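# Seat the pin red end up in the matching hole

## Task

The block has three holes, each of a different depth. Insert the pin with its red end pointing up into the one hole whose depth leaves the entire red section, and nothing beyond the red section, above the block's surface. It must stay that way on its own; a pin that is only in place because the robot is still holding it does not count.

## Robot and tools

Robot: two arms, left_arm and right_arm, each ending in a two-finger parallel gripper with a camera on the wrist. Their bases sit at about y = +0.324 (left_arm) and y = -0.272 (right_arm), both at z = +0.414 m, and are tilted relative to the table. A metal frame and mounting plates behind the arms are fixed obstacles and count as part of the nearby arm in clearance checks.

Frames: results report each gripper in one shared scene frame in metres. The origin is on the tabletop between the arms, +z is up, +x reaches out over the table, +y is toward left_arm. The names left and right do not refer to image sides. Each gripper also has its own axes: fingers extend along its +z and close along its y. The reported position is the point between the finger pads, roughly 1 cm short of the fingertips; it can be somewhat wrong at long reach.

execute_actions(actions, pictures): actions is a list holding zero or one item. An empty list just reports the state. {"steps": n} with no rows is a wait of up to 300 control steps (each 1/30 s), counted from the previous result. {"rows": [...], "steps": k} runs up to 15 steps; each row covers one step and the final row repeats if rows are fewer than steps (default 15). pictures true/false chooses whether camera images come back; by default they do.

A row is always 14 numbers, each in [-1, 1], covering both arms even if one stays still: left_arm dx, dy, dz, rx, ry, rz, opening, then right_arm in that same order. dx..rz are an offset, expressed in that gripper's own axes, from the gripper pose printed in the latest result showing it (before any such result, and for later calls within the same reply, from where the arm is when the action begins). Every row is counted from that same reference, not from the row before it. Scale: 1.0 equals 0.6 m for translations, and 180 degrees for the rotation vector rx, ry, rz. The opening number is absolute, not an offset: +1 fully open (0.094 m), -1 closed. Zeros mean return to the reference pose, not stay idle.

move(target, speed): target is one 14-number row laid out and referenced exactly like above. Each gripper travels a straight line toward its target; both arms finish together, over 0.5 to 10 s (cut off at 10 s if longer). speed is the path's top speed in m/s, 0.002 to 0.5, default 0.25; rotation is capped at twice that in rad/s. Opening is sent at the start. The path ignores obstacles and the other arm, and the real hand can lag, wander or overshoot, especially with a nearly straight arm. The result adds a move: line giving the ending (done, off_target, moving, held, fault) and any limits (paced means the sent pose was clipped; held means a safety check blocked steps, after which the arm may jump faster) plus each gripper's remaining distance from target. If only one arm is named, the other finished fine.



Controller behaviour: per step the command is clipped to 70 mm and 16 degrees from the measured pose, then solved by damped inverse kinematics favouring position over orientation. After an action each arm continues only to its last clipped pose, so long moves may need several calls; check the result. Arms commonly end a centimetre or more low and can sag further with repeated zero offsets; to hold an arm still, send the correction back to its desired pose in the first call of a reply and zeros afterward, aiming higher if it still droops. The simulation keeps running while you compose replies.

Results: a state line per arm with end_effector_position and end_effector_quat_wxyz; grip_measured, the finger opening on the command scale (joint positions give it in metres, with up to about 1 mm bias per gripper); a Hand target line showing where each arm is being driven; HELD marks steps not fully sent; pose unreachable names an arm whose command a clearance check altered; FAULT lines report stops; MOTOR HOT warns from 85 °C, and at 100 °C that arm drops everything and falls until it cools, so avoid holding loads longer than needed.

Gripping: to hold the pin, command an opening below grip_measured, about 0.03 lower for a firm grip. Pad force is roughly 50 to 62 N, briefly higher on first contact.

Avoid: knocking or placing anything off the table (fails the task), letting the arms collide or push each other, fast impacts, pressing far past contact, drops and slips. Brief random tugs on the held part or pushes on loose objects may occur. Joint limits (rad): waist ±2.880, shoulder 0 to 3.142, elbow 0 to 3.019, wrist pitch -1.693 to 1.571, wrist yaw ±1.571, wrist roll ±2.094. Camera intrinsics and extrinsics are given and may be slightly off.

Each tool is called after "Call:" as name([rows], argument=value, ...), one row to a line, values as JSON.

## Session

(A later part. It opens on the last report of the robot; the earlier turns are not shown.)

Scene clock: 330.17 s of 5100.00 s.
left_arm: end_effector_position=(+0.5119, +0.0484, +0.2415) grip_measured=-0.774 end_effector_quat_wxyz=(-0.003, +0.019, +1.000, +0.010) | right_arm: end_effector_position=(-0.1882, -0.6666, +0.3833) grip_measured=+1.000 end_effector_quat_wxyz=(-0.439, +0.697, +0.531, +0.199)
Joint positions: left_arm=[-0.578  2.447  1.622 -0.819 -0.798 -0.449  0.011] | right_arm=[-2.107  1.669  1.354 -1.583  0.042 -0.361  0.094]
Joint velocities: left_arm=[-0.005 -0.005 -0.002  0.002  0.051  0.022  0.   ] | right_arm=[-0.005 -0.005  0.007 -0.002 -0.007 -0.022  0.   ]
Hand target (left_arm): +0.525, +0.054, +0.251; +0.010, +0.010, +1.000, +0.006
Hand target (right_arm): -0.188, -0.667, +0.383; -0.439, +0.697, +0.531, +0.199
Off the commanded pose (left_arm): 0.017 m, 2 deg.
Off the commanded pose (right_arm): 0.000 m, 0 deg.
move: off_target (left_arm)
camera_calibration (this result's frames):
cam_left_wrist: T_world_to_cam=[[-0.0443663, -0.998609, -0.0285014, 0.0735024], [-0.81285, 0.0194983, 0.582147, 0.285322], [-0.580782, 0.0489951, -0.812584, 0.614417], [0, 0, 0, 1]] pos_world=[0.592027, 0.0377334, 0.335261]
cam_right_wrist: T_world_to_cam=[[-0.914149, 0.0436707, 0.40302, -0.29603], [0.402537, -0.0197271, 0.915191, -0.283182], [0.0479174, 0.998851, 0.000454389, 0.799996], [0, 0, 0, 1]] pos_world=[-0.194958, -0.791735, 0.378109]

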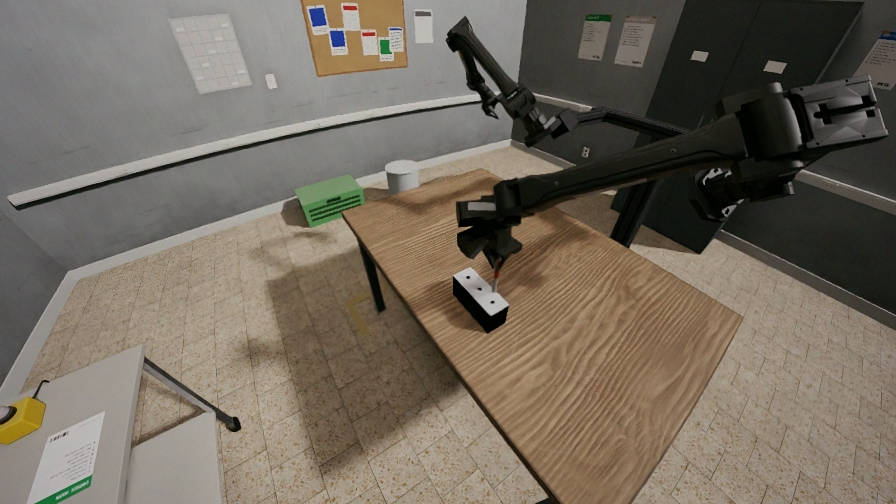

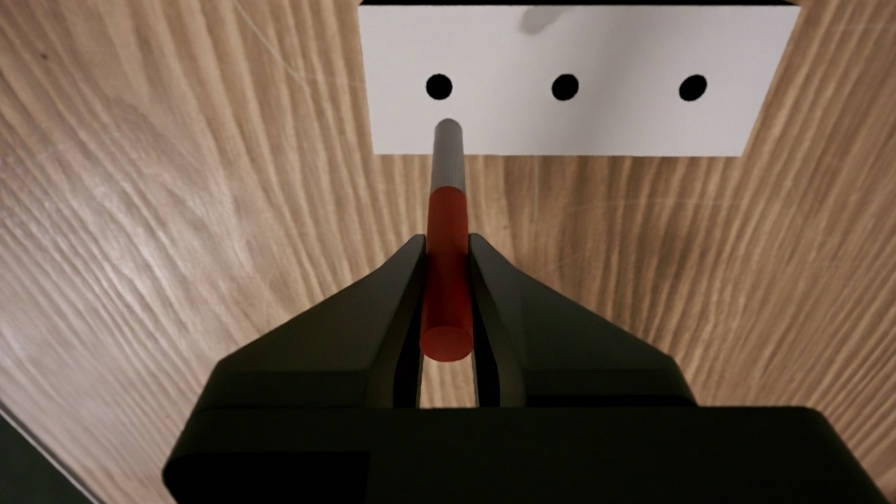

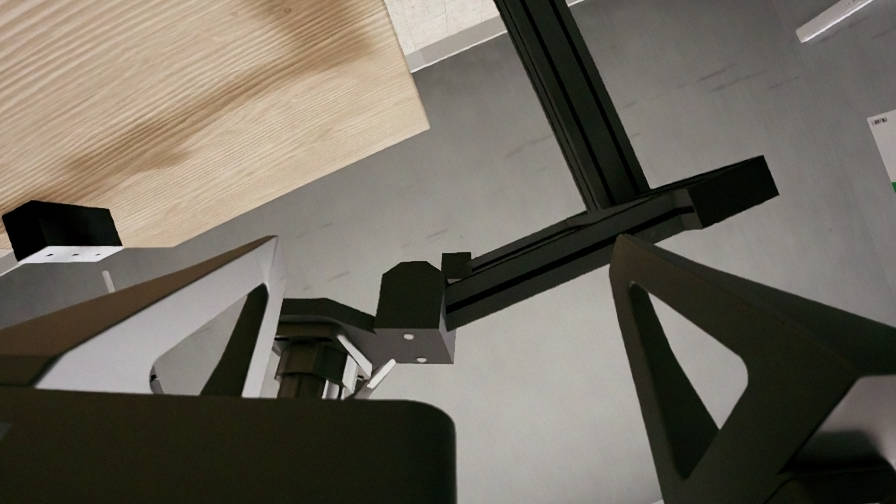

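Call:
move(target=[-0.037,0.007,0.048,0.005,-0.009,-0.009,-0.81,0,0,0,0,0,0,1], speed=0.05)

Call:
zoom_image(camera="cam_left_wrist", region=[390,80,510,200])

Scene clock: 335.50 s of 5100.00 s.
left_arm: end_effector_position=(+0.5175, +0.0547, +0.2096) grip_measured=-0.774 end_effector_quat_wxyz=(-0.001, +0.014, +1.000, +0.009) | right_arm: end_effector_position=(-0.1882, -0.6666, +0.3833) grip_measured=+1.000 end_effector_quat_wxyz=(-0.439, +0.697, +0.531, +0.199)
Joint positions: left_arm=[-0.531  2.475  1.622 -0.738 -0.798 -0.387  0.011] | right_arm=[-2.107  1.669  1.354 -1.583  0.042 -0.361  0.094]
Joint velocities: left_arm=[-0.015 -0.005  0.007  0.002 -0.007 -0.081  0.001] | right_arm=[ 0.005 -0.015  0.002 -0.007 -0.051 -0.051  0.   ]
Hand target (left_arm): +0.534, +0.053, +0.213; +0.012, +0.004, +1.000, +0.003
Hand target (right_arm): -0.188, -0.667, +0.383; -0.439, +0.697, +0.531, +0.199
Off the commanded pose (left_arm): 0.017 m, 2 deg.
Off the commanded pose (right_arm): 0.000 m, 0 deg.
After step 90, 1.27 s passed at rest.
move: off_target (left_arm)
camera_calibration (this result's frames):
cam_left_wrist: T_world_to_cam=[[-0.0354491, -0.999059, -0.0249698, 0.0737612], [-0.814649, 0.0144153, 0.579775, 0.31], [-0.57887, 0.0408941, -0.814394, 0.591308], [0, 0, 0, 1]] pos_world=[0.597446, 0.0450421, 0.30367]
cam_right_wrist: T_world_to_cam=[[-0.914149, 0.0436707, 0.40302, -0.29603], [0.402537, -0.0197271, 0.915191, -0.283182], [0.0479174, 0.998851, 0.000454389, 0.799996], [0, 0, 0, 1]] pos_world=[-0.194958, -0.791735, 0.378109]

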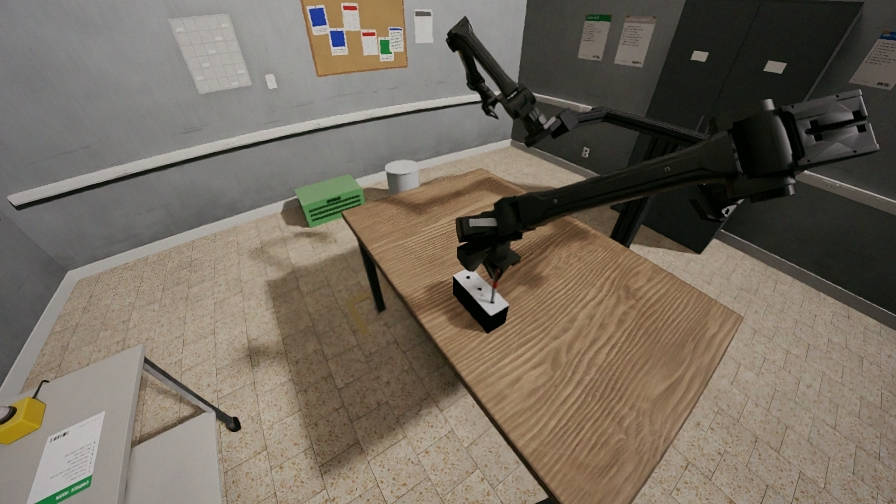

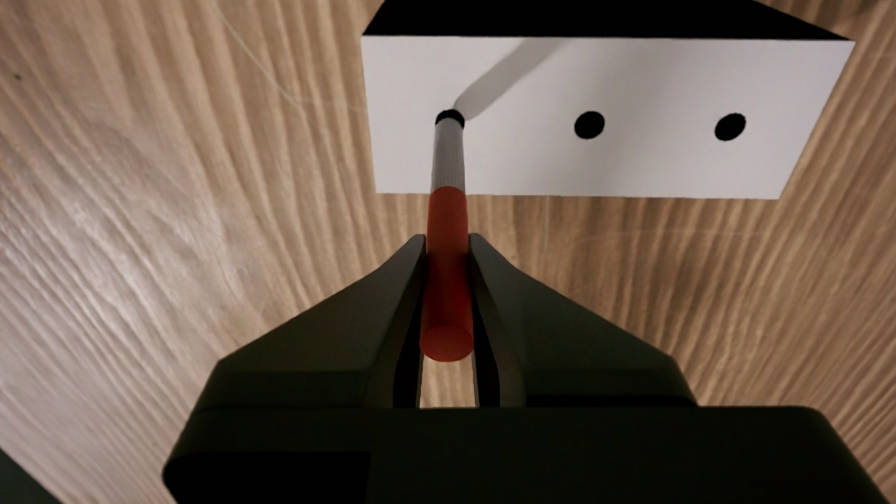

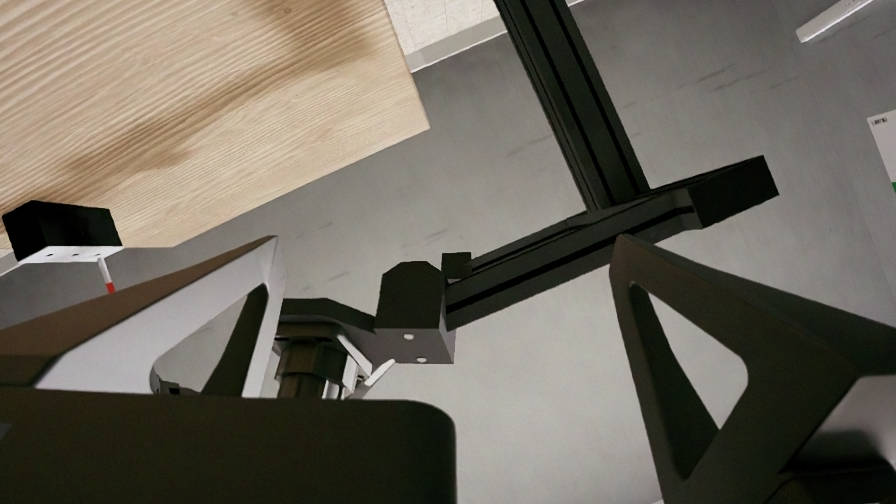

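Region (390, 80, 510, 200) of cam_left_wrist's 896x504 image, scaled by 4.200, with more detail than that image has.

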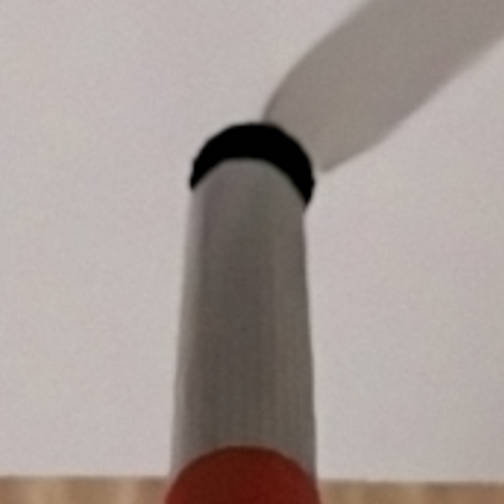

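Good; slow ramp down.

Call:
execute_actions([
  {"rows":[[-0.027,-0.003,-0.003,0.004,-0.008,-0.006,-0.81,0,0,0,0,0,0,1],[-0.027,-0.003,-0.001,0.004,-0.008,-0.006,-0.81,0,0,0,0,0,0,1],[-0.027,-0.003,0.001,0.004,-0.008,-0.006,-0.81,0,0,0,0,0,0,1],[-0.027,-0.003,0.003,0.004,-0.008,-0.006,-0.81,0,0,0,0,0,0,1],[-0.027,-0.003,0.005,0.004,-0.0075,-0.006,-0.81,0,0,0,0,0,0,1],[-0.026,-0.003,0.007,0.004,-0.0075,-0.006,-0.81,0,0,0,0,0,0,1],[-0.026,-0.003,0.009,0.004,-0.0075,-0.006,-0.81,0,0,0,0,0,0,1],[-0.026,-0.003,0.011,0.004,-0.0075,-0.006,-0.81,0,0,0,0,0,0,1],[-0.026,-0.003,0.013,0.004,-0.0075,-0.006,-0.81,0,0,0,0,0,0,1],[-0.026,-0.003,0.015,0.004,-0.0075,-0.006,-0.81,0,0,0,0,0,0,1],[-0.026,-0.003,0.017,0.004,-0.0075,-0.006,-0.81,0,0,0,0,0,0,1],[-0.026,-0.003,0.019,0.004,-0.0075,-0.006,-0.81,0,0,0,0,0,0,1]]},
], pictures=false)

Call:
wait(seconds=0.3)

Call:
zoom_image(camera="cam_left_wrist", region=[390,80,510,200])

Scene clock: 351.17 s of 5100.00 s.
left_arm: end_effector_position=(+0.5185, +0.0525, +0.2017) grip_measured=-0.774 end_effector_quat_wxyz=(+0.002, +0.015, +1.000, +0.007) | right_arm: end_effector_position=(-0.1882, -0.6666, +0.3833) grip_measured=+1.000 end_effector_quat_wxyz=(-0.439, +0.697, +0.531, +0.199)
Joint positions: left_arm=[-0.524  2.486  1.623 -0.709 -0.798 -0.367  0.011] | right_arm=[-2.107  1.669  1.354 -1.583  0.042 -0.361  0.094]
Joint velocities: left_arm=[ 0.005  0.005  0.002  0.012  0.022  0.037 -0.   ] | right_arm=[-0.005 -0.015  0.002 -0.007 -0.051 -0.051  0.   ]
Hand target (left_arm): +0.533, +0.053, +0.198; +0.011, +0.005, +1.000, +0.003
Hand target (right_arm): -0.188, -0.667, +0.383; -0.439, +0.697, +0.531, +0.199
Off the commanded pose (left_arm): 0.015 m, 2 deg.
Off the commanded pose (right_arm): 0.000 m, 0 deg.
Steps of this call (steps 1 to 90: nothing new was sent; then 12.17 s passed at rest; steps 91 to 105: all 15 steps of this action). Readings (end_effector_position):
91: left_arm (+0.5176, +0.0547, +0.2096) | right_arm (-0.1882, -0.6666, +0.3833)
92: left_arm (+0.5178, +0.0545, +0.2096) | right_arm (-0.1882, -0.6666, +0.3833)
94: left_arm (+0.5184, +0.0541, +0.2094) | right_arm (-0.1882, -0.6666, +0.3833)
98: left_arm (+0.5186, +0.0530, +0.2075) | right_arm (-0.1882, -0.6666, +0.3833)
105: the state above

Scene clock: 351.47 s of 5100.00 s.
left_arm: end_effector_position=(+0.5194, +0.0525, +0.2018) grip_measured=-0.774 end_effector_quat_wxyz=(+0.003, +0.016, +1.000, +0.007) | right_arm: end_effector_position=(-0.1882, -0.6666, +0.3833) grip_measured=+1.000 end_effector_quat_wxyz=(-0.439, +0.697, +0.531, +0.199)
Joint positions: left_arm=[-0.524  2.486  1.625 -0.707 -0.798 -0.364  0.011] | right_arm=[-2.107  1.669  1.354 -1.583  0.042 -0.361  0.094]
Joint velocities: left_arm=[ 0.005 -0.005  0.017 -0.002  0.022 -0.037 -0.001] | right_arm=[-0.005 -0.024 -0.002 -0.007 -0.022  0.022  0.   ]
Hand target (left_arm): +0.533, +0.053, +0.198; +0.010, +0.005, +1.000, +0.003
Hand target (right_arm): -0.188, -0.667, +0.383; -0.439, +0.697, +0.531, +0.199
Off the commanded pose (left_arm): 0.014 m, 2 deg.
Off the commanded pose (right_arm): 0.000 m, 0 deg.
Steps of this call (steps 1 to 9: nothing new was sent). Readings (end_effector_position):
1: left_arm (+0.5191, +0.0526, +0.2017) | right_arm (-0.1882, -0.6666, +0.3833)
2: left_arm (+0.5193, +0.0526, +0.2018) | right_arm (-0.1882, -0.6666, +0.3833)
4: left_arm (+0.5194, +0.0525, +0.2018) | right_arm (-0.1882, -0.6666, +0.3833)
8: left_arm (+0.5194, +0.0525, +0.2018) | right_arm (-0.1882, -0.6666, +0.3833)
9: the state above
camera_calibration (this result's frames):
cam_left_wrist: T_world_to_cam=[[-0.0384198, -0.99903, -0.0215052, 0.0723213], [-0.81956, 0.0191905, 0.572672, 0.319865], [-0.571704, 0.0396267, -0.819503, 0.583471], [0, 0, 0, 1]] pos_world=[0.5985, 0.0429918, 0.296534]
cam_right_wrist: T_world_to_cam=[[-0.914149, 0.0436707, 0.40302, -0.29603], [0.402537, -0.0197271, 0.915191, -0.283182], [0.0479174, 0.998851, 0.000454389, 0.799996], [0, 0, 0, 1]] pos_world=[-0.194958, -0.791735, 0.378109]

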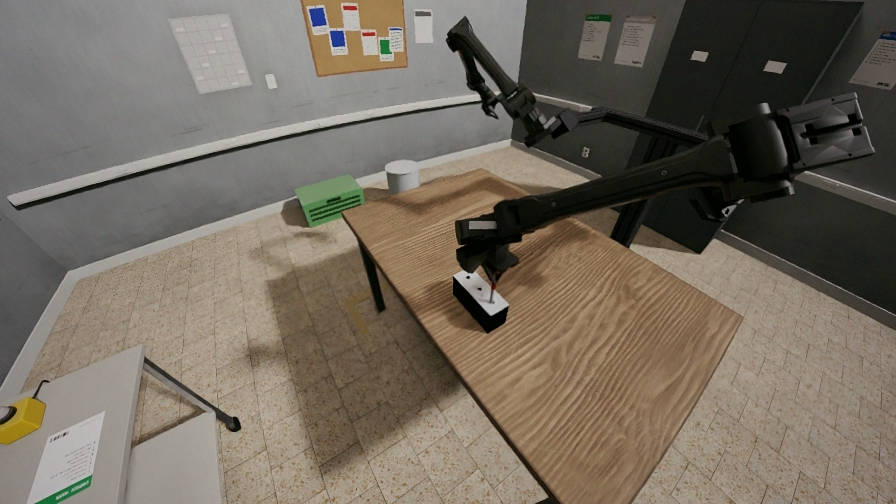

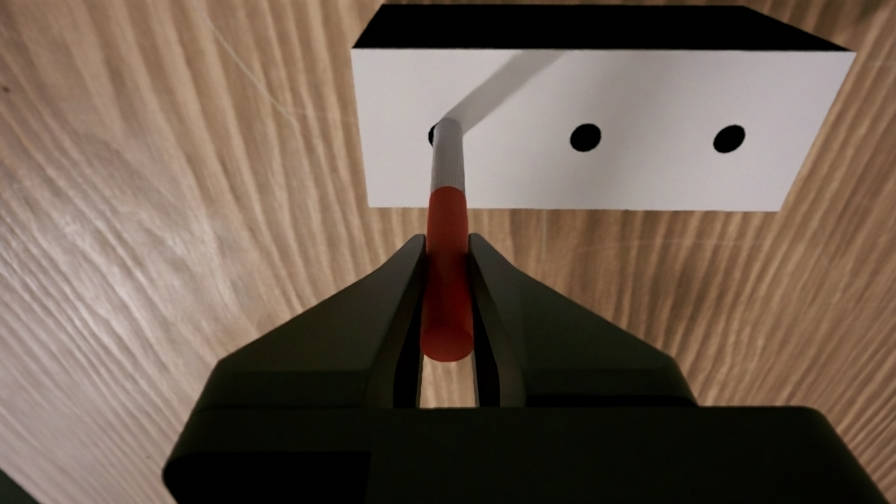

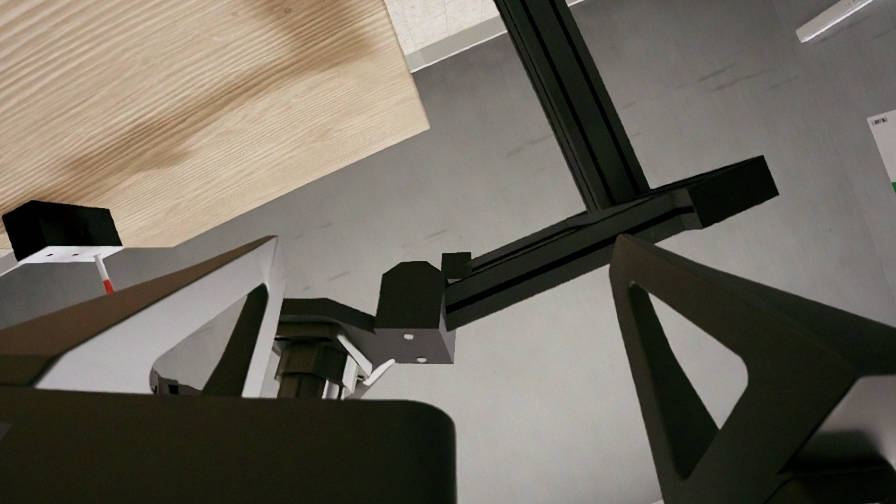

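Region (390, 80, 510, 200) of cam_left_wrist's 896x504 image, scaled by 4.200, with more detail than that image has.

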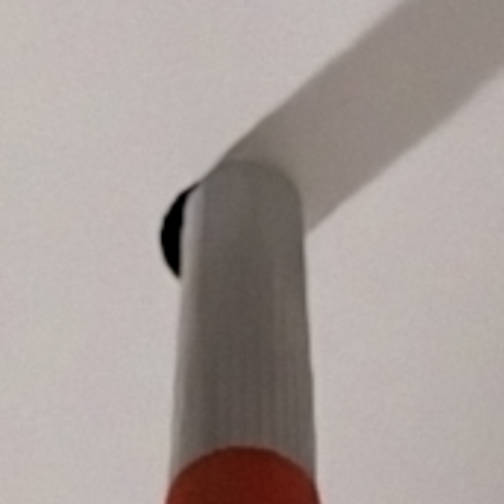

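Same trick, with more +y.

Call:
execute_actions([
  {"rows":[[-0.003,0.014,0.006,-0.005,0.008,0.0045,-0.81,0,0,0,0,0,0,1]]},
])

Call:
zoom_image(camera="cam_left_wrist", region=[390,80,510,200])

Scene clock: 356.23 s of 5100.00 s.
left_arm: end_effector_position=(+0.5156, +0.0547, +0.2011) grip_measured=-0.774 end_effector_quat_wxyz=(-0.004, +0.023, +1.000, +0.010) | right_arm: end_effector_position=(-0.1882, -0.6666, +0.3833) grip_measured=+1.000 end_effector_quat_wxyz=(-0.439, +0.697, +0.531, +0.199)
Joint positions: left_arm=[-0.523  2.487  1.625 -0.728 -0.799 -0.363  0.011] | right_arm=[-2.107  1.669  1.354 -1.583  0.042 -0.361  0.094]
Joint velocities: left_arm=[ 0.005 -0.005  0.002 -0.002 -0.081  0.022 -0.001] | right_arm=[-0.005  0.015 -0.002  0.012 -0.007 -0.022  0.   ]
Hand target (left_arm): +0.521, +0.061, +0.198; -0.009, +0.023, +1.000, +0.015
Hand target (right_arm): -0.188, -0.667, +0.383; -0.439, +0.697, +0.531, +0.199
Off the commanded pose (left_arm): 0.009 m, 1 deg.
Off the commanded pose (right_arm): 0.000 m, 0 deg.
Steps of this call (steps 1 to 90: nothing new was sent; then 1.27 s passed at rest; steps 91 to 105: all 15 steps of this action). Readings (end_effector_position):
91: left_arm (+0.5186, +0.0529, +0.2018) | right_arm (-0.1882, -0.6666, +0.3833)
92: left_arm (+0.5173, +0.0536, +0.2018) | right_arm (-0.1882, -0.6666, +0.3833)
94: left_arm (+0.5156, +0.0547, +0.2011) | right_arm (-0.1882, -0.6666, +0.3833)
98: left_arm (+0.5156, +0.0547, +0.2011) | right_arm (-0.1882, -0.6666, +0.3833)
105: the state above
camera_calibration (this result's frames):
cam_left_wrist: T_world_to_cam=[[-0.0533983, -0.99818, -0.0280311, 0.0833381], [-0.810958, 0.0269692, 0.584482, 0.309845], [-0.582662, 0.0539425, -0.810922, 0.583864], [0, 0, 0, 1]] pos_world=[0.595917, 0.043335, 0.294706]
cam_right_wrist: T_world_to_cam=[[-0.914149, 0.0436707, 0.40302, -0.29603], [0.402537, -0.0197271, 0.915191, -0.283182], [0.0479174, 0.998851, 0.000454389, 0.799996], [0, 0, 0, 1]] pos_world=[-0.194958, -0.791735, 0.378109]

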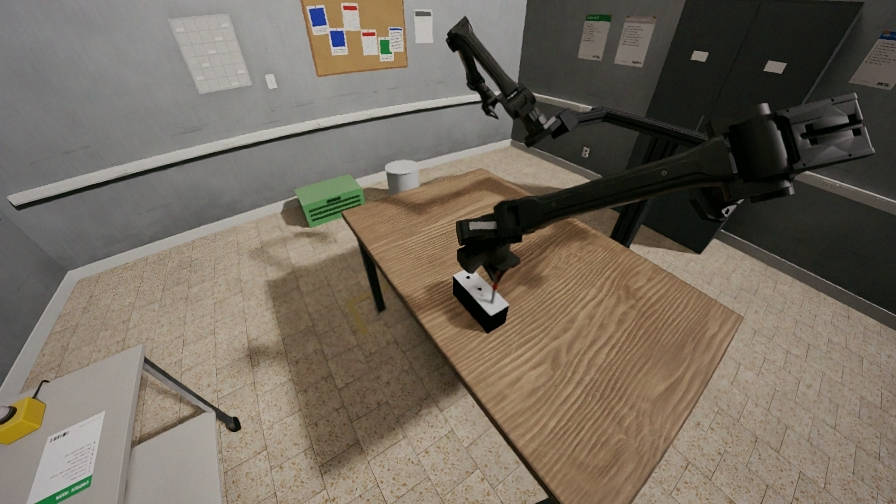

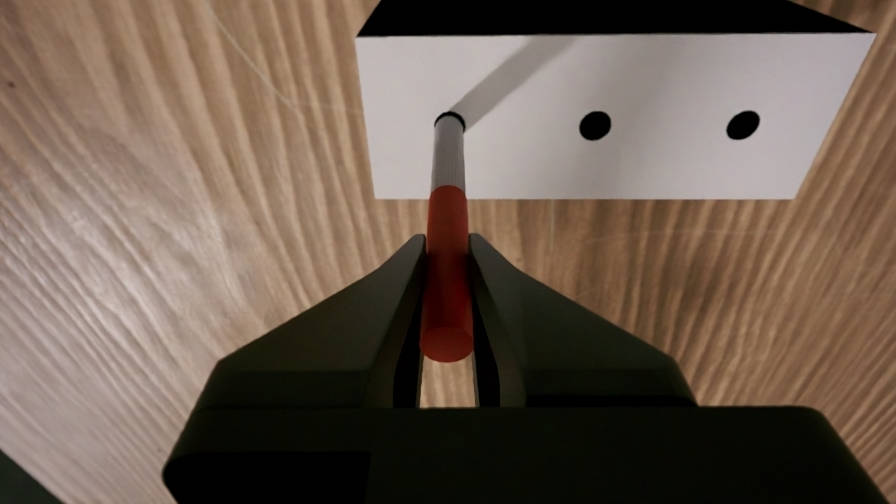

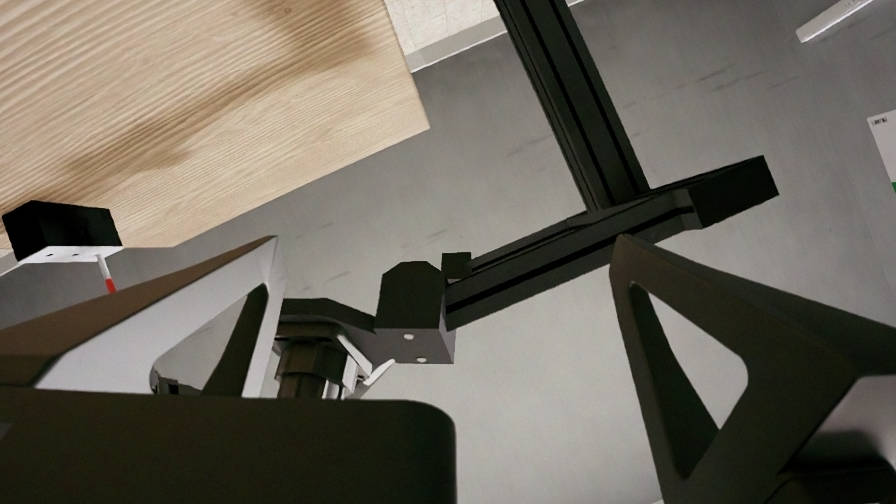

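Region (390, 80, 510, 200) of cam_left_wrist's 896x504 image, scaled by 4.200, with more detail than that image has.

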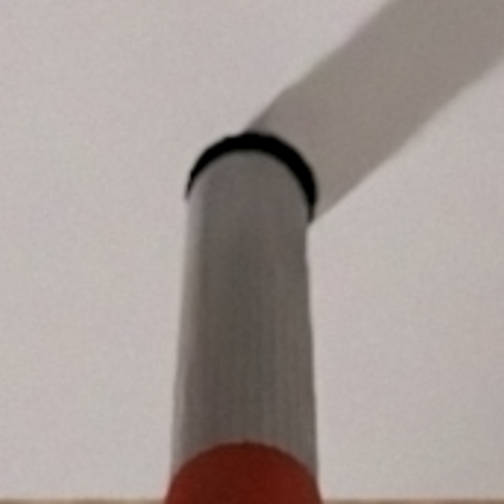

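Call:
execute_actions([
  {"rows":[[-0.014,0.007,0.007,-0.001,0,-0.003,-0.81,0,0,0,0,0,0,1],[-0.018,0.004,0.009,0.001,-0.003,-0.006,-0.81,0,0,0,0,0,0,1],[-0.022,0.001,0.011,0.003,-0.005,-0.008,-0.81,0,0,0,0,0,0,1],[-0.025,-0.001,0.013,0.004,-0.007,-0.01,-0.81,0,0,0,0,0,0,1],[-0.026,-0.001,0.016,0.004,-0.007,-0.01,-0.81,0,0,0,0,0,0,1],[-0.026,-0.001,0.019,0.004,-0.007,-0.01,-0.81,0,0,0,0,0,0,1],[-0.026,-0.001,0.022,0.004,-0.007,-0.01,-0.81,0,0,0,0,0,0,1],[-0.026,-0.001,0.025,0.004,-0.007,-0.01,-0.81,0,0,0,0,0,0,1]]},
], pictures=false)

Scene clock: 363.83 s of 5100.00 s.
left_arm: end_effector_position=(+0.5173, +0.0545, +0.1861) grip_measured=-0.774 end_effector_quat_wxyz=(-0.002, +0.015, +1.000, +0.009) | right_arm: end_effector_position=(-0.1882, -0.6666, +0.3833) grip_measured=+1.000 end_effector_quat_wxyz=(-0.439, +0.697, +0.531, +0.199)
Joint positions: left_arm=[-0.505  2.506  1.628 -0.687 -0.799 -0.348  0.011] | right_arm=[-2.107  1.669  1.354 -1.583  0.042 -0.361  0.094]
Joint velocities: left_arm=[ 0.005  0.005 -0.017 -0.017 -0.007 -0.007 -0.   ] | right_arm=[ 0.005 -0.005  0.002  0.007  0.095  0.007  0.   ]
Hand target (left_arm): +0.531, +0.054, +0.186; +0.007, +0.007, +1.000, +0.004
Hand target (right_arm): -0.188, -0.667, +0.383; -0.439, +0.697, +0.531, +0.199
Off the commanded pose (left_arm): 0.014 m, 1 deg.
Off the commanded pose (right_arm): 0.000 m, 0 deg.
Steps of this call (steps 1 to 90: nothing new was sent; then 4.10 s passed at rest; steps 91 to 105: all 15 steps of this action). Readings (end_effector_position):
91: left_arm (+0.5156, +0.0547, +0.2011) | right_arm (-0.1882, -0.6666, +0.3833)
92: left_arm (+0.5158, +0.0547, +0.2011) | right_arm (-0.1882, -0.6666, +0.3833)
94: left_arm (+0.5170, +0.0541, +0.2008) | right_arm (-0.1882, -0.6666, +0.3833)
98: left_arm (+0.5174, +0.0539, +0.1948) | right_arm (-0.1882, -0.6666, +0.3833)
105: the state above

Call:
execute_actions([
  {"rows":[[-0.023,-0.001,0.004,0.004,-0.006,-0.005,-0.81,0,0,0,0,0,0,1],[-0.023,-0.001,0.009,0.004,-0.006,-0.005,-0.81,0,0,0,0,0,0,1],[-0.023,-0.001,0.014,0.005,-0.006,-0.005,-0.81,0,0,0,0,0,0,1],[-0.023,-0.001,0.019,0.005,-0.006,-0.005,-0.81,0,0,0,0,0,0,1],[-0.023,-0.001,0.024,0.006,-0.006,-0.005,-0.81,0,0,0,0,0,0,1],[-0.023,-0.002,0.029,0.006,-0.006,-0.005,-0.81,0,0,0,0,0,0,1],[-0.023,-0.002,0.034,0.006,-0.006,-0.005,-0.81,0,0,0,0,0,0,1],[-0.023,-0.002,0.039,0.006,-0.006,-0.005,-0.81,0,0,0,0,0,0,1],[-0.023,-0.002,0.044,0.006,-0.006,-0.005,-0.81,0,0,0,0,0,0,1],[-0.023,-0.002,0.049,0.006,-0.006,-0.005,-0.81,0,0,0,0,0,0,1],[-0.023,-0.002,0.054,0.006,-0.006,-0.005,-0.81,0,0,0,0,0,0,1],[-0.023,-0.002,0.059,0.006,-0.006,-0.005,-0.81,0,0,0,0,0,0,1],[-0.023,-0.002,0.063,0.006,-0.006,-0.005,-0.81,0,0,0,0,0,0,1],[-0.023,-0.002,0.067,0.006,-0.006,-0.005,-0.81,0,0,0,0,0,0,1],[-0.023,-0.002,0.07,0.006,-0.006,-0.005,-0.81,0,0,0,0,0,0,1]]},
], pictures=false)

Call:
wait(seconds=0.4)

Scene clock: 375.93 s of 5100.00 s.
left_arm: end_effector_position=(+0.5190, +0.0550, +0.1642) grip_measured=-0.774 end_effector_quat_wxyz=(+0.002, +0.020, +1.000, +0.005) | right_arm: end_effector_position=(-0.1882, -0.6666, +0.3833) grip_measured=+1.000 end_effector_quat_wxyz=(-0.439, +0.697, +0.531, +0.199)
Joint positions: left_arm=[-0.477  2.531  1.631 -0.623 -0.793 -0.29   0.011] | right_arm=[-2.107  1.669  1.354 -1.583  0.042 -0.361  0.094]
Joint velocities: left_arm=[ 0.005  0.005 -0.022 -0.012  0.037  0.125 -0.   ] | right_arm=[-0.005 -0.005 -0.012  0.002 -0.007  0.037  0.   ]
Hand target (left_arm): +0.530, +0.055, +0.145; +0.008, +0.007, +1.000, +0.001
Hand target (right_arm): -0.188, -0.667, +0.383; -0.439, +0.697, +0.531, +0.199
Off the commanded pose (left_arm): 0.023 m, 2 deg.
Off the commanded pose (right_arm): 0.000 m, 0 deg.
Steps of this call (steps 1 to 90: nothing new was sent; then 8.60 s passed at rest; steps 91 to 105: all 15 steps of this action). Readings (end_effector_position):
91: left_arm (+0.5175, +0.0543, +0.1861) | right_arm (-0.1882, -0.6666, +0.3833)
92: left_arm (+0.5178, +0.0542, +0.1857) | right_arm (-0.1882, -0.6666, +0.3833)
94: left_arm (+0.5187, +0.0542, +0.1844) | right_arm (-0.1882, -0.6666, +0.3833)
98: left_arm (+0.5185, +0.0547, +0.1752) | right_arm (-0.1882, -0.6666, +0.3833)
105: the state above

Scene clock: 376.33 s of 5100.00 s.
left_arm: end_effector_position=(+0.5191, +0.0550, +0.1642) grip_measured=-0.774 end_effector_quat_wxyz=(+0.002, +0.027, +1.000, +0.005) | right_arm: end_effector_position=(-0.1882, -0.6666, +0.3833) grip_measured=+1.000 end_effector_quat_wxyz=(-0.439, +0.697, +0.531, +0.199)
Joint positions: left_arm=[-0.477  2.531  1.631 -0.622 -0.793 -0.276  0.011] | right_arm=[-2.107  1.669  1.354 -1.583  0.042 -0.361  0.094]
Joint velocities: left_arm=[-0.005 -0.005 -0.012 -0.017  0.007 -0.081 -0.   ] | right_arm=[-0.015 -0.015  0.007  0.007 -0.022 -0.037  0.   ]
Hand target (left_arm): +0.530, +0.055, +0.145; +0.008, +0.007, +1.000, +0.001
Hand target (right_arm): -0.188, -0.667, +0.383; -0.439, +0.697, +0.531, +0.199
Off the commanded pose (left_arm): 0.023 m, 2 deg.
Off the commanded pose (right_arm): 0.000 m, 0 deg.
Steps of this call (steps 1 to 12: nothing new was sent). Readings (end_effector_position):
1: left_arm (+0.5191, +0.0550, +0.1642) | right_arm (-0.1882, -0.6666, +0.3833)
2: left_arm (+0.5191, +0.0550, +0.1642) | right_arm (-0.1882, -0.6666, +0.3833)
4: left_arm (+0.5191, +0.0550, +0.1642) | right_arm (-0.1882, -0.6666, +0.3833)
8: left_arm (+0.5191, +0.0550, +0.1642) | right_arm (-0.1882, -0.6666, +0.3833)
12: the state above
camera_calibration (this result's frames):
cam_left_wrist: T_world_to_cam=[[-0.0606331, -0.997986, -0.0186424, 0.0849612], [-0.817568, 0.0389397, 0.574514, 0.338705], [-0.572631, 0.050076, -0.818282, 0.552111], [0, 0, 0, 1]] pos_world=[0.598222, 0.0439535, 0.258775]
cam_right_wrist: T_world_to_cam=[[-0.914149, 0.0436707, 0.40302, -0.29603], [0.402537, -0.0197271, 0.915191, -0.283182], [0.0479174, 0.998851, 0.000454389, 0.799996], [0, 0, 0, 1]] pos_world=[-0.194958, -0.791735, 0.378109]

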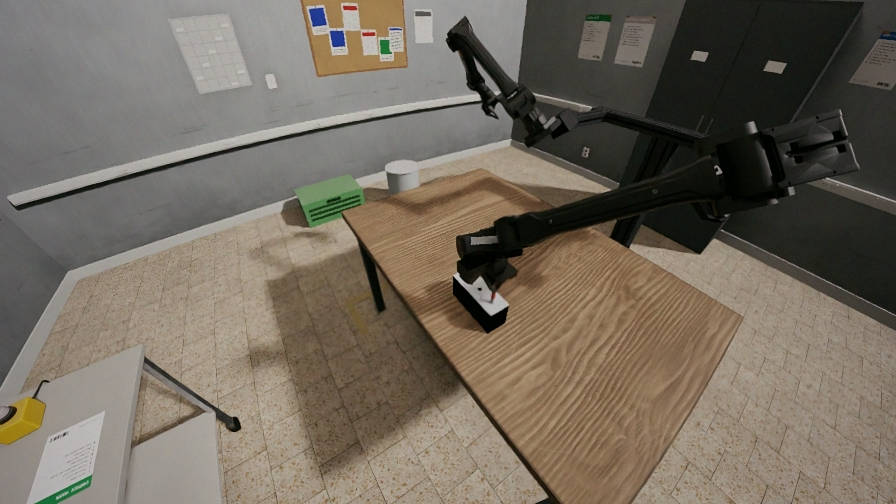

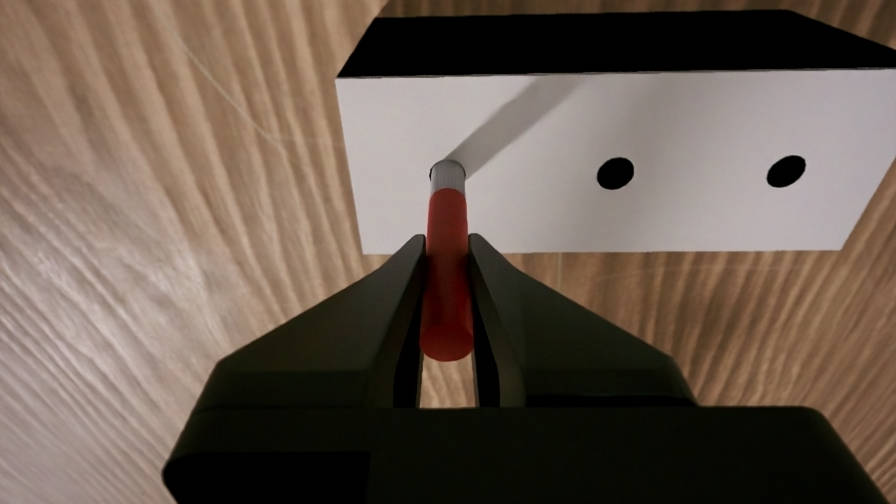

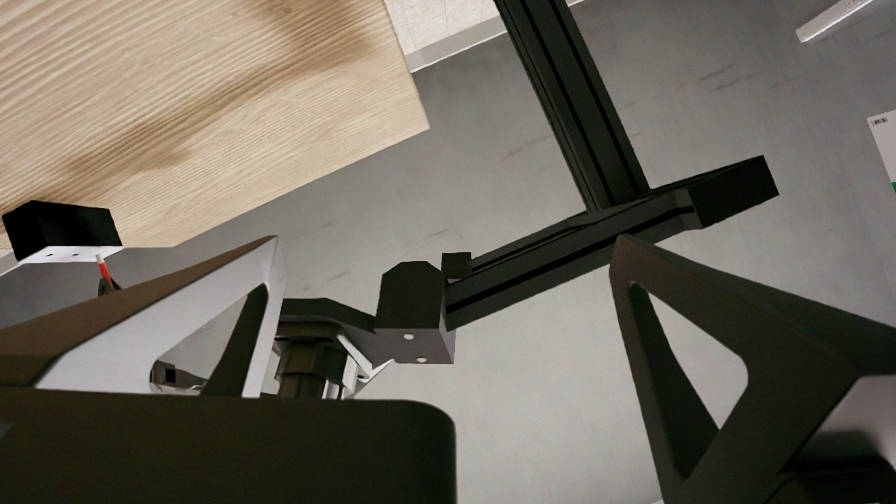

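Call:
execute_actions([
  {"rows":[[-0.012,0.002,0.03,0.002,0,-0.009,-0.81,0,0,0,0,0,0,1],[-0.006,0.004,0.03,0.001,0.004,-0.005,-0.81,0,0,0,0,0,0,1],[0,0.006,0.03,0,0.008,-0.002,-0.81,0,0,0,0,0,0,1]]},
])

Scene clock: 381.97 s of 5100.00 s.
left_arm: end_effector_position=(+0.5180, +0.0558, +0.1556) grip_measured=-0.774 end_effector_quat_wxyz=(-0.004, +0.025, +1.000, +0.004) | right_arm: end_effector_position=(-0.1882, -0.6666, +0.3833) grip_measured=+1.000 end_effector_quat_wxyz=(-0.439, +0.697, +0.531, +0.199)
Joint positions: left_arm=[-0.466  2.544  1.641 -0.624 -0.787 -0.275  0.011] | right_arm=[-2.107  1.669  1.354 -1.583  0.042 -0.361  0.094]
Joint velocities: left_arm=[-0.005 -0.005 -0.002 -0.007 -0.037 -0.037  0.   ] | right_arm=[-0.005 -0.005 -0.002 -0.002 -0.095  0.007  0.   ]
Hand target (left_arm): +0.519, +0.059, +0.146; -0.011, +0.024, +1.000, +0.006
Hand target (right_arm): -0.188, -0.667, +0.383; -0.439, +0.697, +0.531, +0.199
Off the commanded pose (left_arm): 0.010 m, 1 deg.
Off the commanded pose (right_arm): 0.000 m, 0 deg.
Steps of this call (steps 1 to 90: nothing new was sent; then 2.13 s passed at rest; steps 91 to 105: all 15 steps of this action). Readings (end_effector_position):
91: left_arm (+0.5191, +0.0550, +0.1642) | right_arm (-0.1882, -0.6666, +0.3833)
92: left_arm (+0.5191, +0.0550, +0.1642) | right_arm (-0.1882, -0.6666, +0.3833)
94: left_arm (+0.5188, +0.0551, +0.1642) | right_arm (-0.1882, -0.6666, +0.3833)
98: left_arm (+0.5179, +0.0554, +0.1597) | right_arm (-0.1882, -0.6666, +0.3833)
105: the state above
camera_calibration (this result's frames):
cam_left_wrist: T_world_to_cam=[[-0.0566983, -0.998265, -0.0159147, 0.0830632], [-0.810412, 0.0367072, 0.584709, 0.337466], [-0.583111, 0.0460495, -0.811087, 0.54894], [0, 0, 0, 1]] pos_world=[0.598289, 0.0452532, 0.24924]
cam_right_wrist: T_world_to_cam=[[-0.914149, 0.0436707, 0.40302, -0.29603], [0.402537, -0.0197271, 0.915191, -0.283182], [0.0479174, 0.998851, 0.000454389, 0.799996], [0, 0, 0, 1]] pos_world=[-0.194958, -0.791735, 0.378109]

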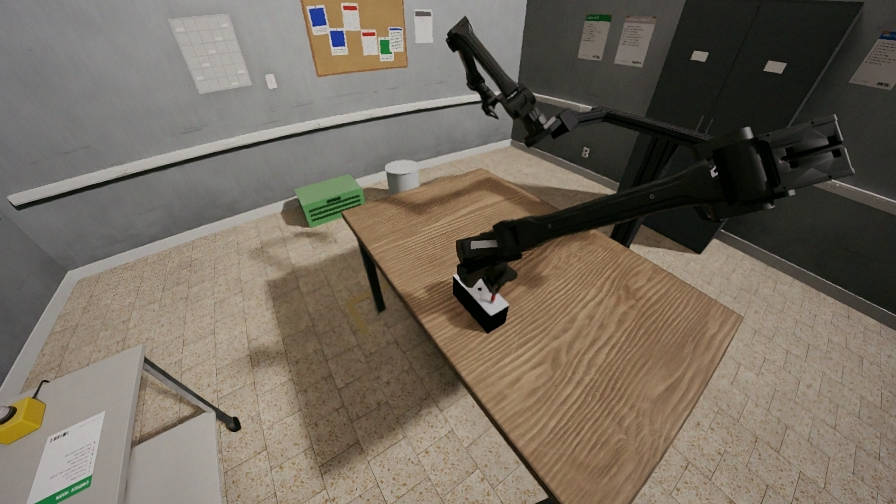

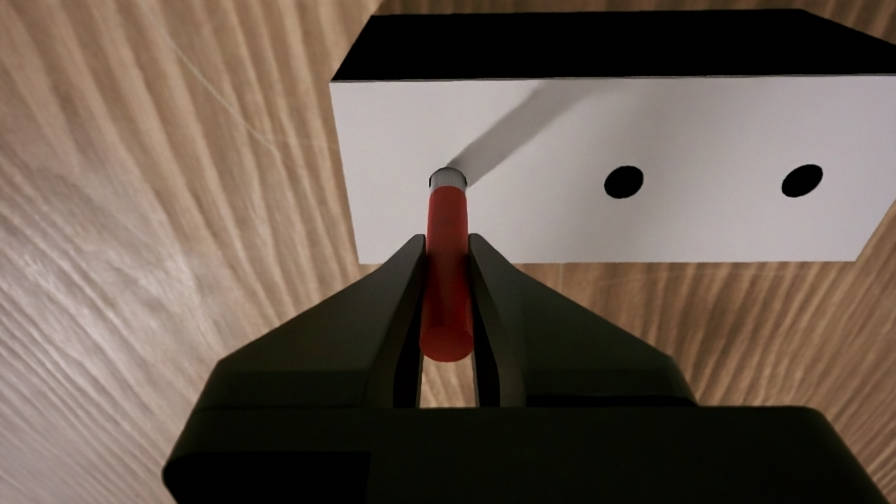

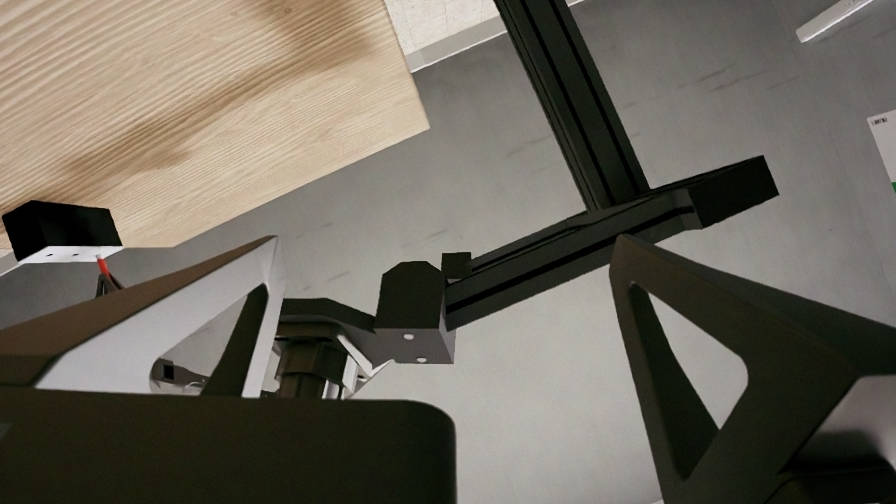

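Swing wrist back slowly.

Call:
execute_actions([
  {"rows":[[-0.004,0.004,0.018,0,0.002,-0.002,-0.81,0,0,0,0,0,0,1],[-0.006,0.003,0.019,0,0.001,-0.003,-0.81,0,0,0,0,0,0,1],[-0.008,0.002,0.02,0,0,-0.004,-0.81,0,0,0,0,0,0,1],[-0.01,0.001,0.021,0.001,-0.001,-0.005,-0.81,0,0,0,0,0,0,1],[-0.011,0.001,0.022,0.001,-0.002,-0.006,-0.81,0,0,0,0,0,0,1],[-0.012,0,0.023,0.001,-0.003,-0.007,-0.81,0,0,0,0,0,0,1],[-0.013,0,0.024,0.001,-0.004,-0.008,-0.81,0,0,0,0,0,0,1],[-0.014,-0.001,0.025,0.001,-0.005,-0.008,-0.81,0,0,0,0,0,0,1]]},
])

Scene clock: 390.00 s of 5100.00 s.
left_arm: end_effector_position=(+0.5185, +0.0556, +0.1465) grip_measured=-0.774 end_effector_quat_wxyz=(-0.001, +0.017, +1.000, +0.004) | right_arm: end_effector_position=(-0.1882, -0.6666, +0.3833) grip_measured=+1.000 end_effector_quat_wxyz=(-0.439, +0.697, +0.531, +0.199)
Joint positions: left_arm=[-0.456  2.555  1.641 -0.594 -0.787 -0.269  0.011] | right_arm=[-2.107  1.669  1.354 -1.583  0.042 -0.361  0.094]
Joint velocities: left_arm=[-0.005 -0.005  0.007 -0.002 -0.051 -0.022 -0.001] | right_arm=[-0.005 -0.005 -0.007 -0.007  0.037  0.007  0.   ]
Hand target (left_arm): +0.526, +0.055, +0.141; +0.004, +0.012, +1.000, +0.003
Hand target (right_arm): -0.188, -0.667, +0.383; -0.439, +0.697, +0.531, +0.199
Off the commanded pose (left_arm): 0.010 m, 1 deg.
Off the commanded pose (right_arm): 0.000 m, 0 deg.
Steps of this call (steps 1 to 90: nothing new was sent; then 4.53 s passed at rest; steps 91 to 105: all 15 steps of this action). Readings (end_effector_position):
91: left_arm (+0.5180, +0.0558, +0.1556) | right_arm (-0.1882, -0.6666, +0.3833)
92: left_arm (+0.5178, +0.0557, +0.1555) | right_arm (-0.1882, -0.6666, +0.3833)
94: left_arm (+0.5183, +0.0554, +0.1550) | right_arm (-0.1882, -0.6666, +0.3833)
98: left_arm (+0.5184, +0.0554, +0.1497) | right_arm (-0.1882, -0.6666, +0.3833)
105: the state above
camera_calibration (this result's frames):
cam_left_wrist: T_world_to_cam=[[-0.0417282, -0.999019, -0.014837, 0.0748678], [-0.814617, 0.0254203, 0.579442, 0.346806], [-0.578497, 0.0362655, -0.814878, 0.540597], [0, 0, 0, 1]] pos_world=[0.598372, 0.0463734, 0.240677]
cam_right_wrist: T_world_to_cam=[[-0.914149, 0.0436707, 0.40302, -0.29603], [0.402537, -0.0197271, 0.915191, -0.283182], [0.0479174, 0.998851, 0.000454389, 0.799996], [0, 0, 0, 1]] pos_world=[-0.194958, -0.791735, 0.378109]

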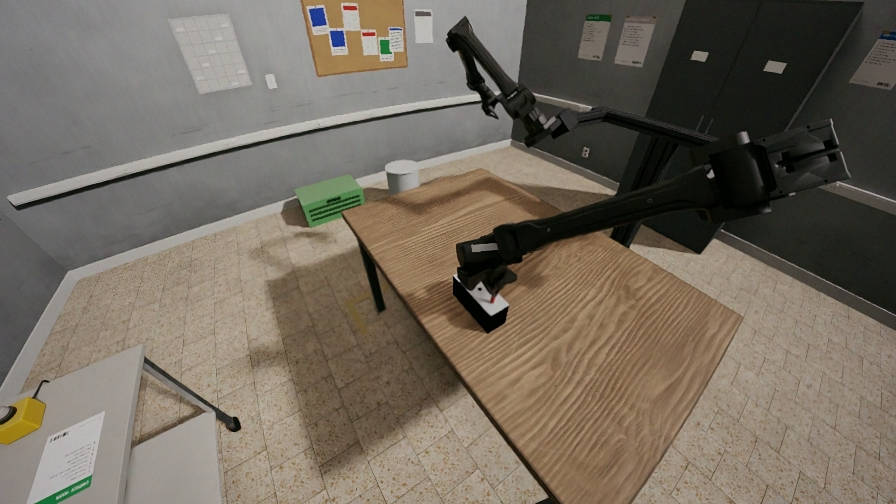

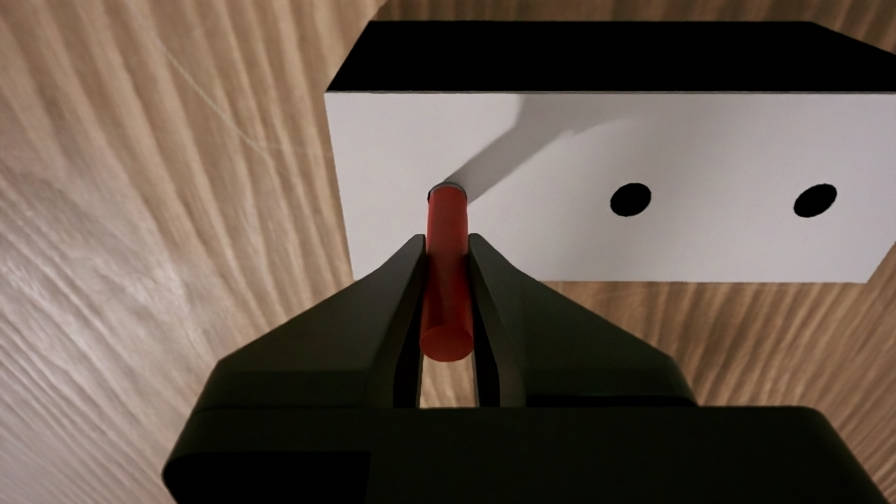

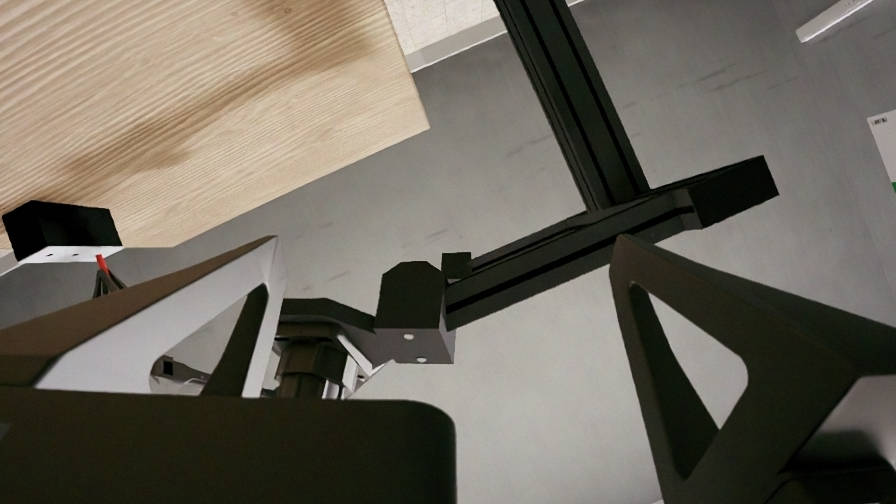

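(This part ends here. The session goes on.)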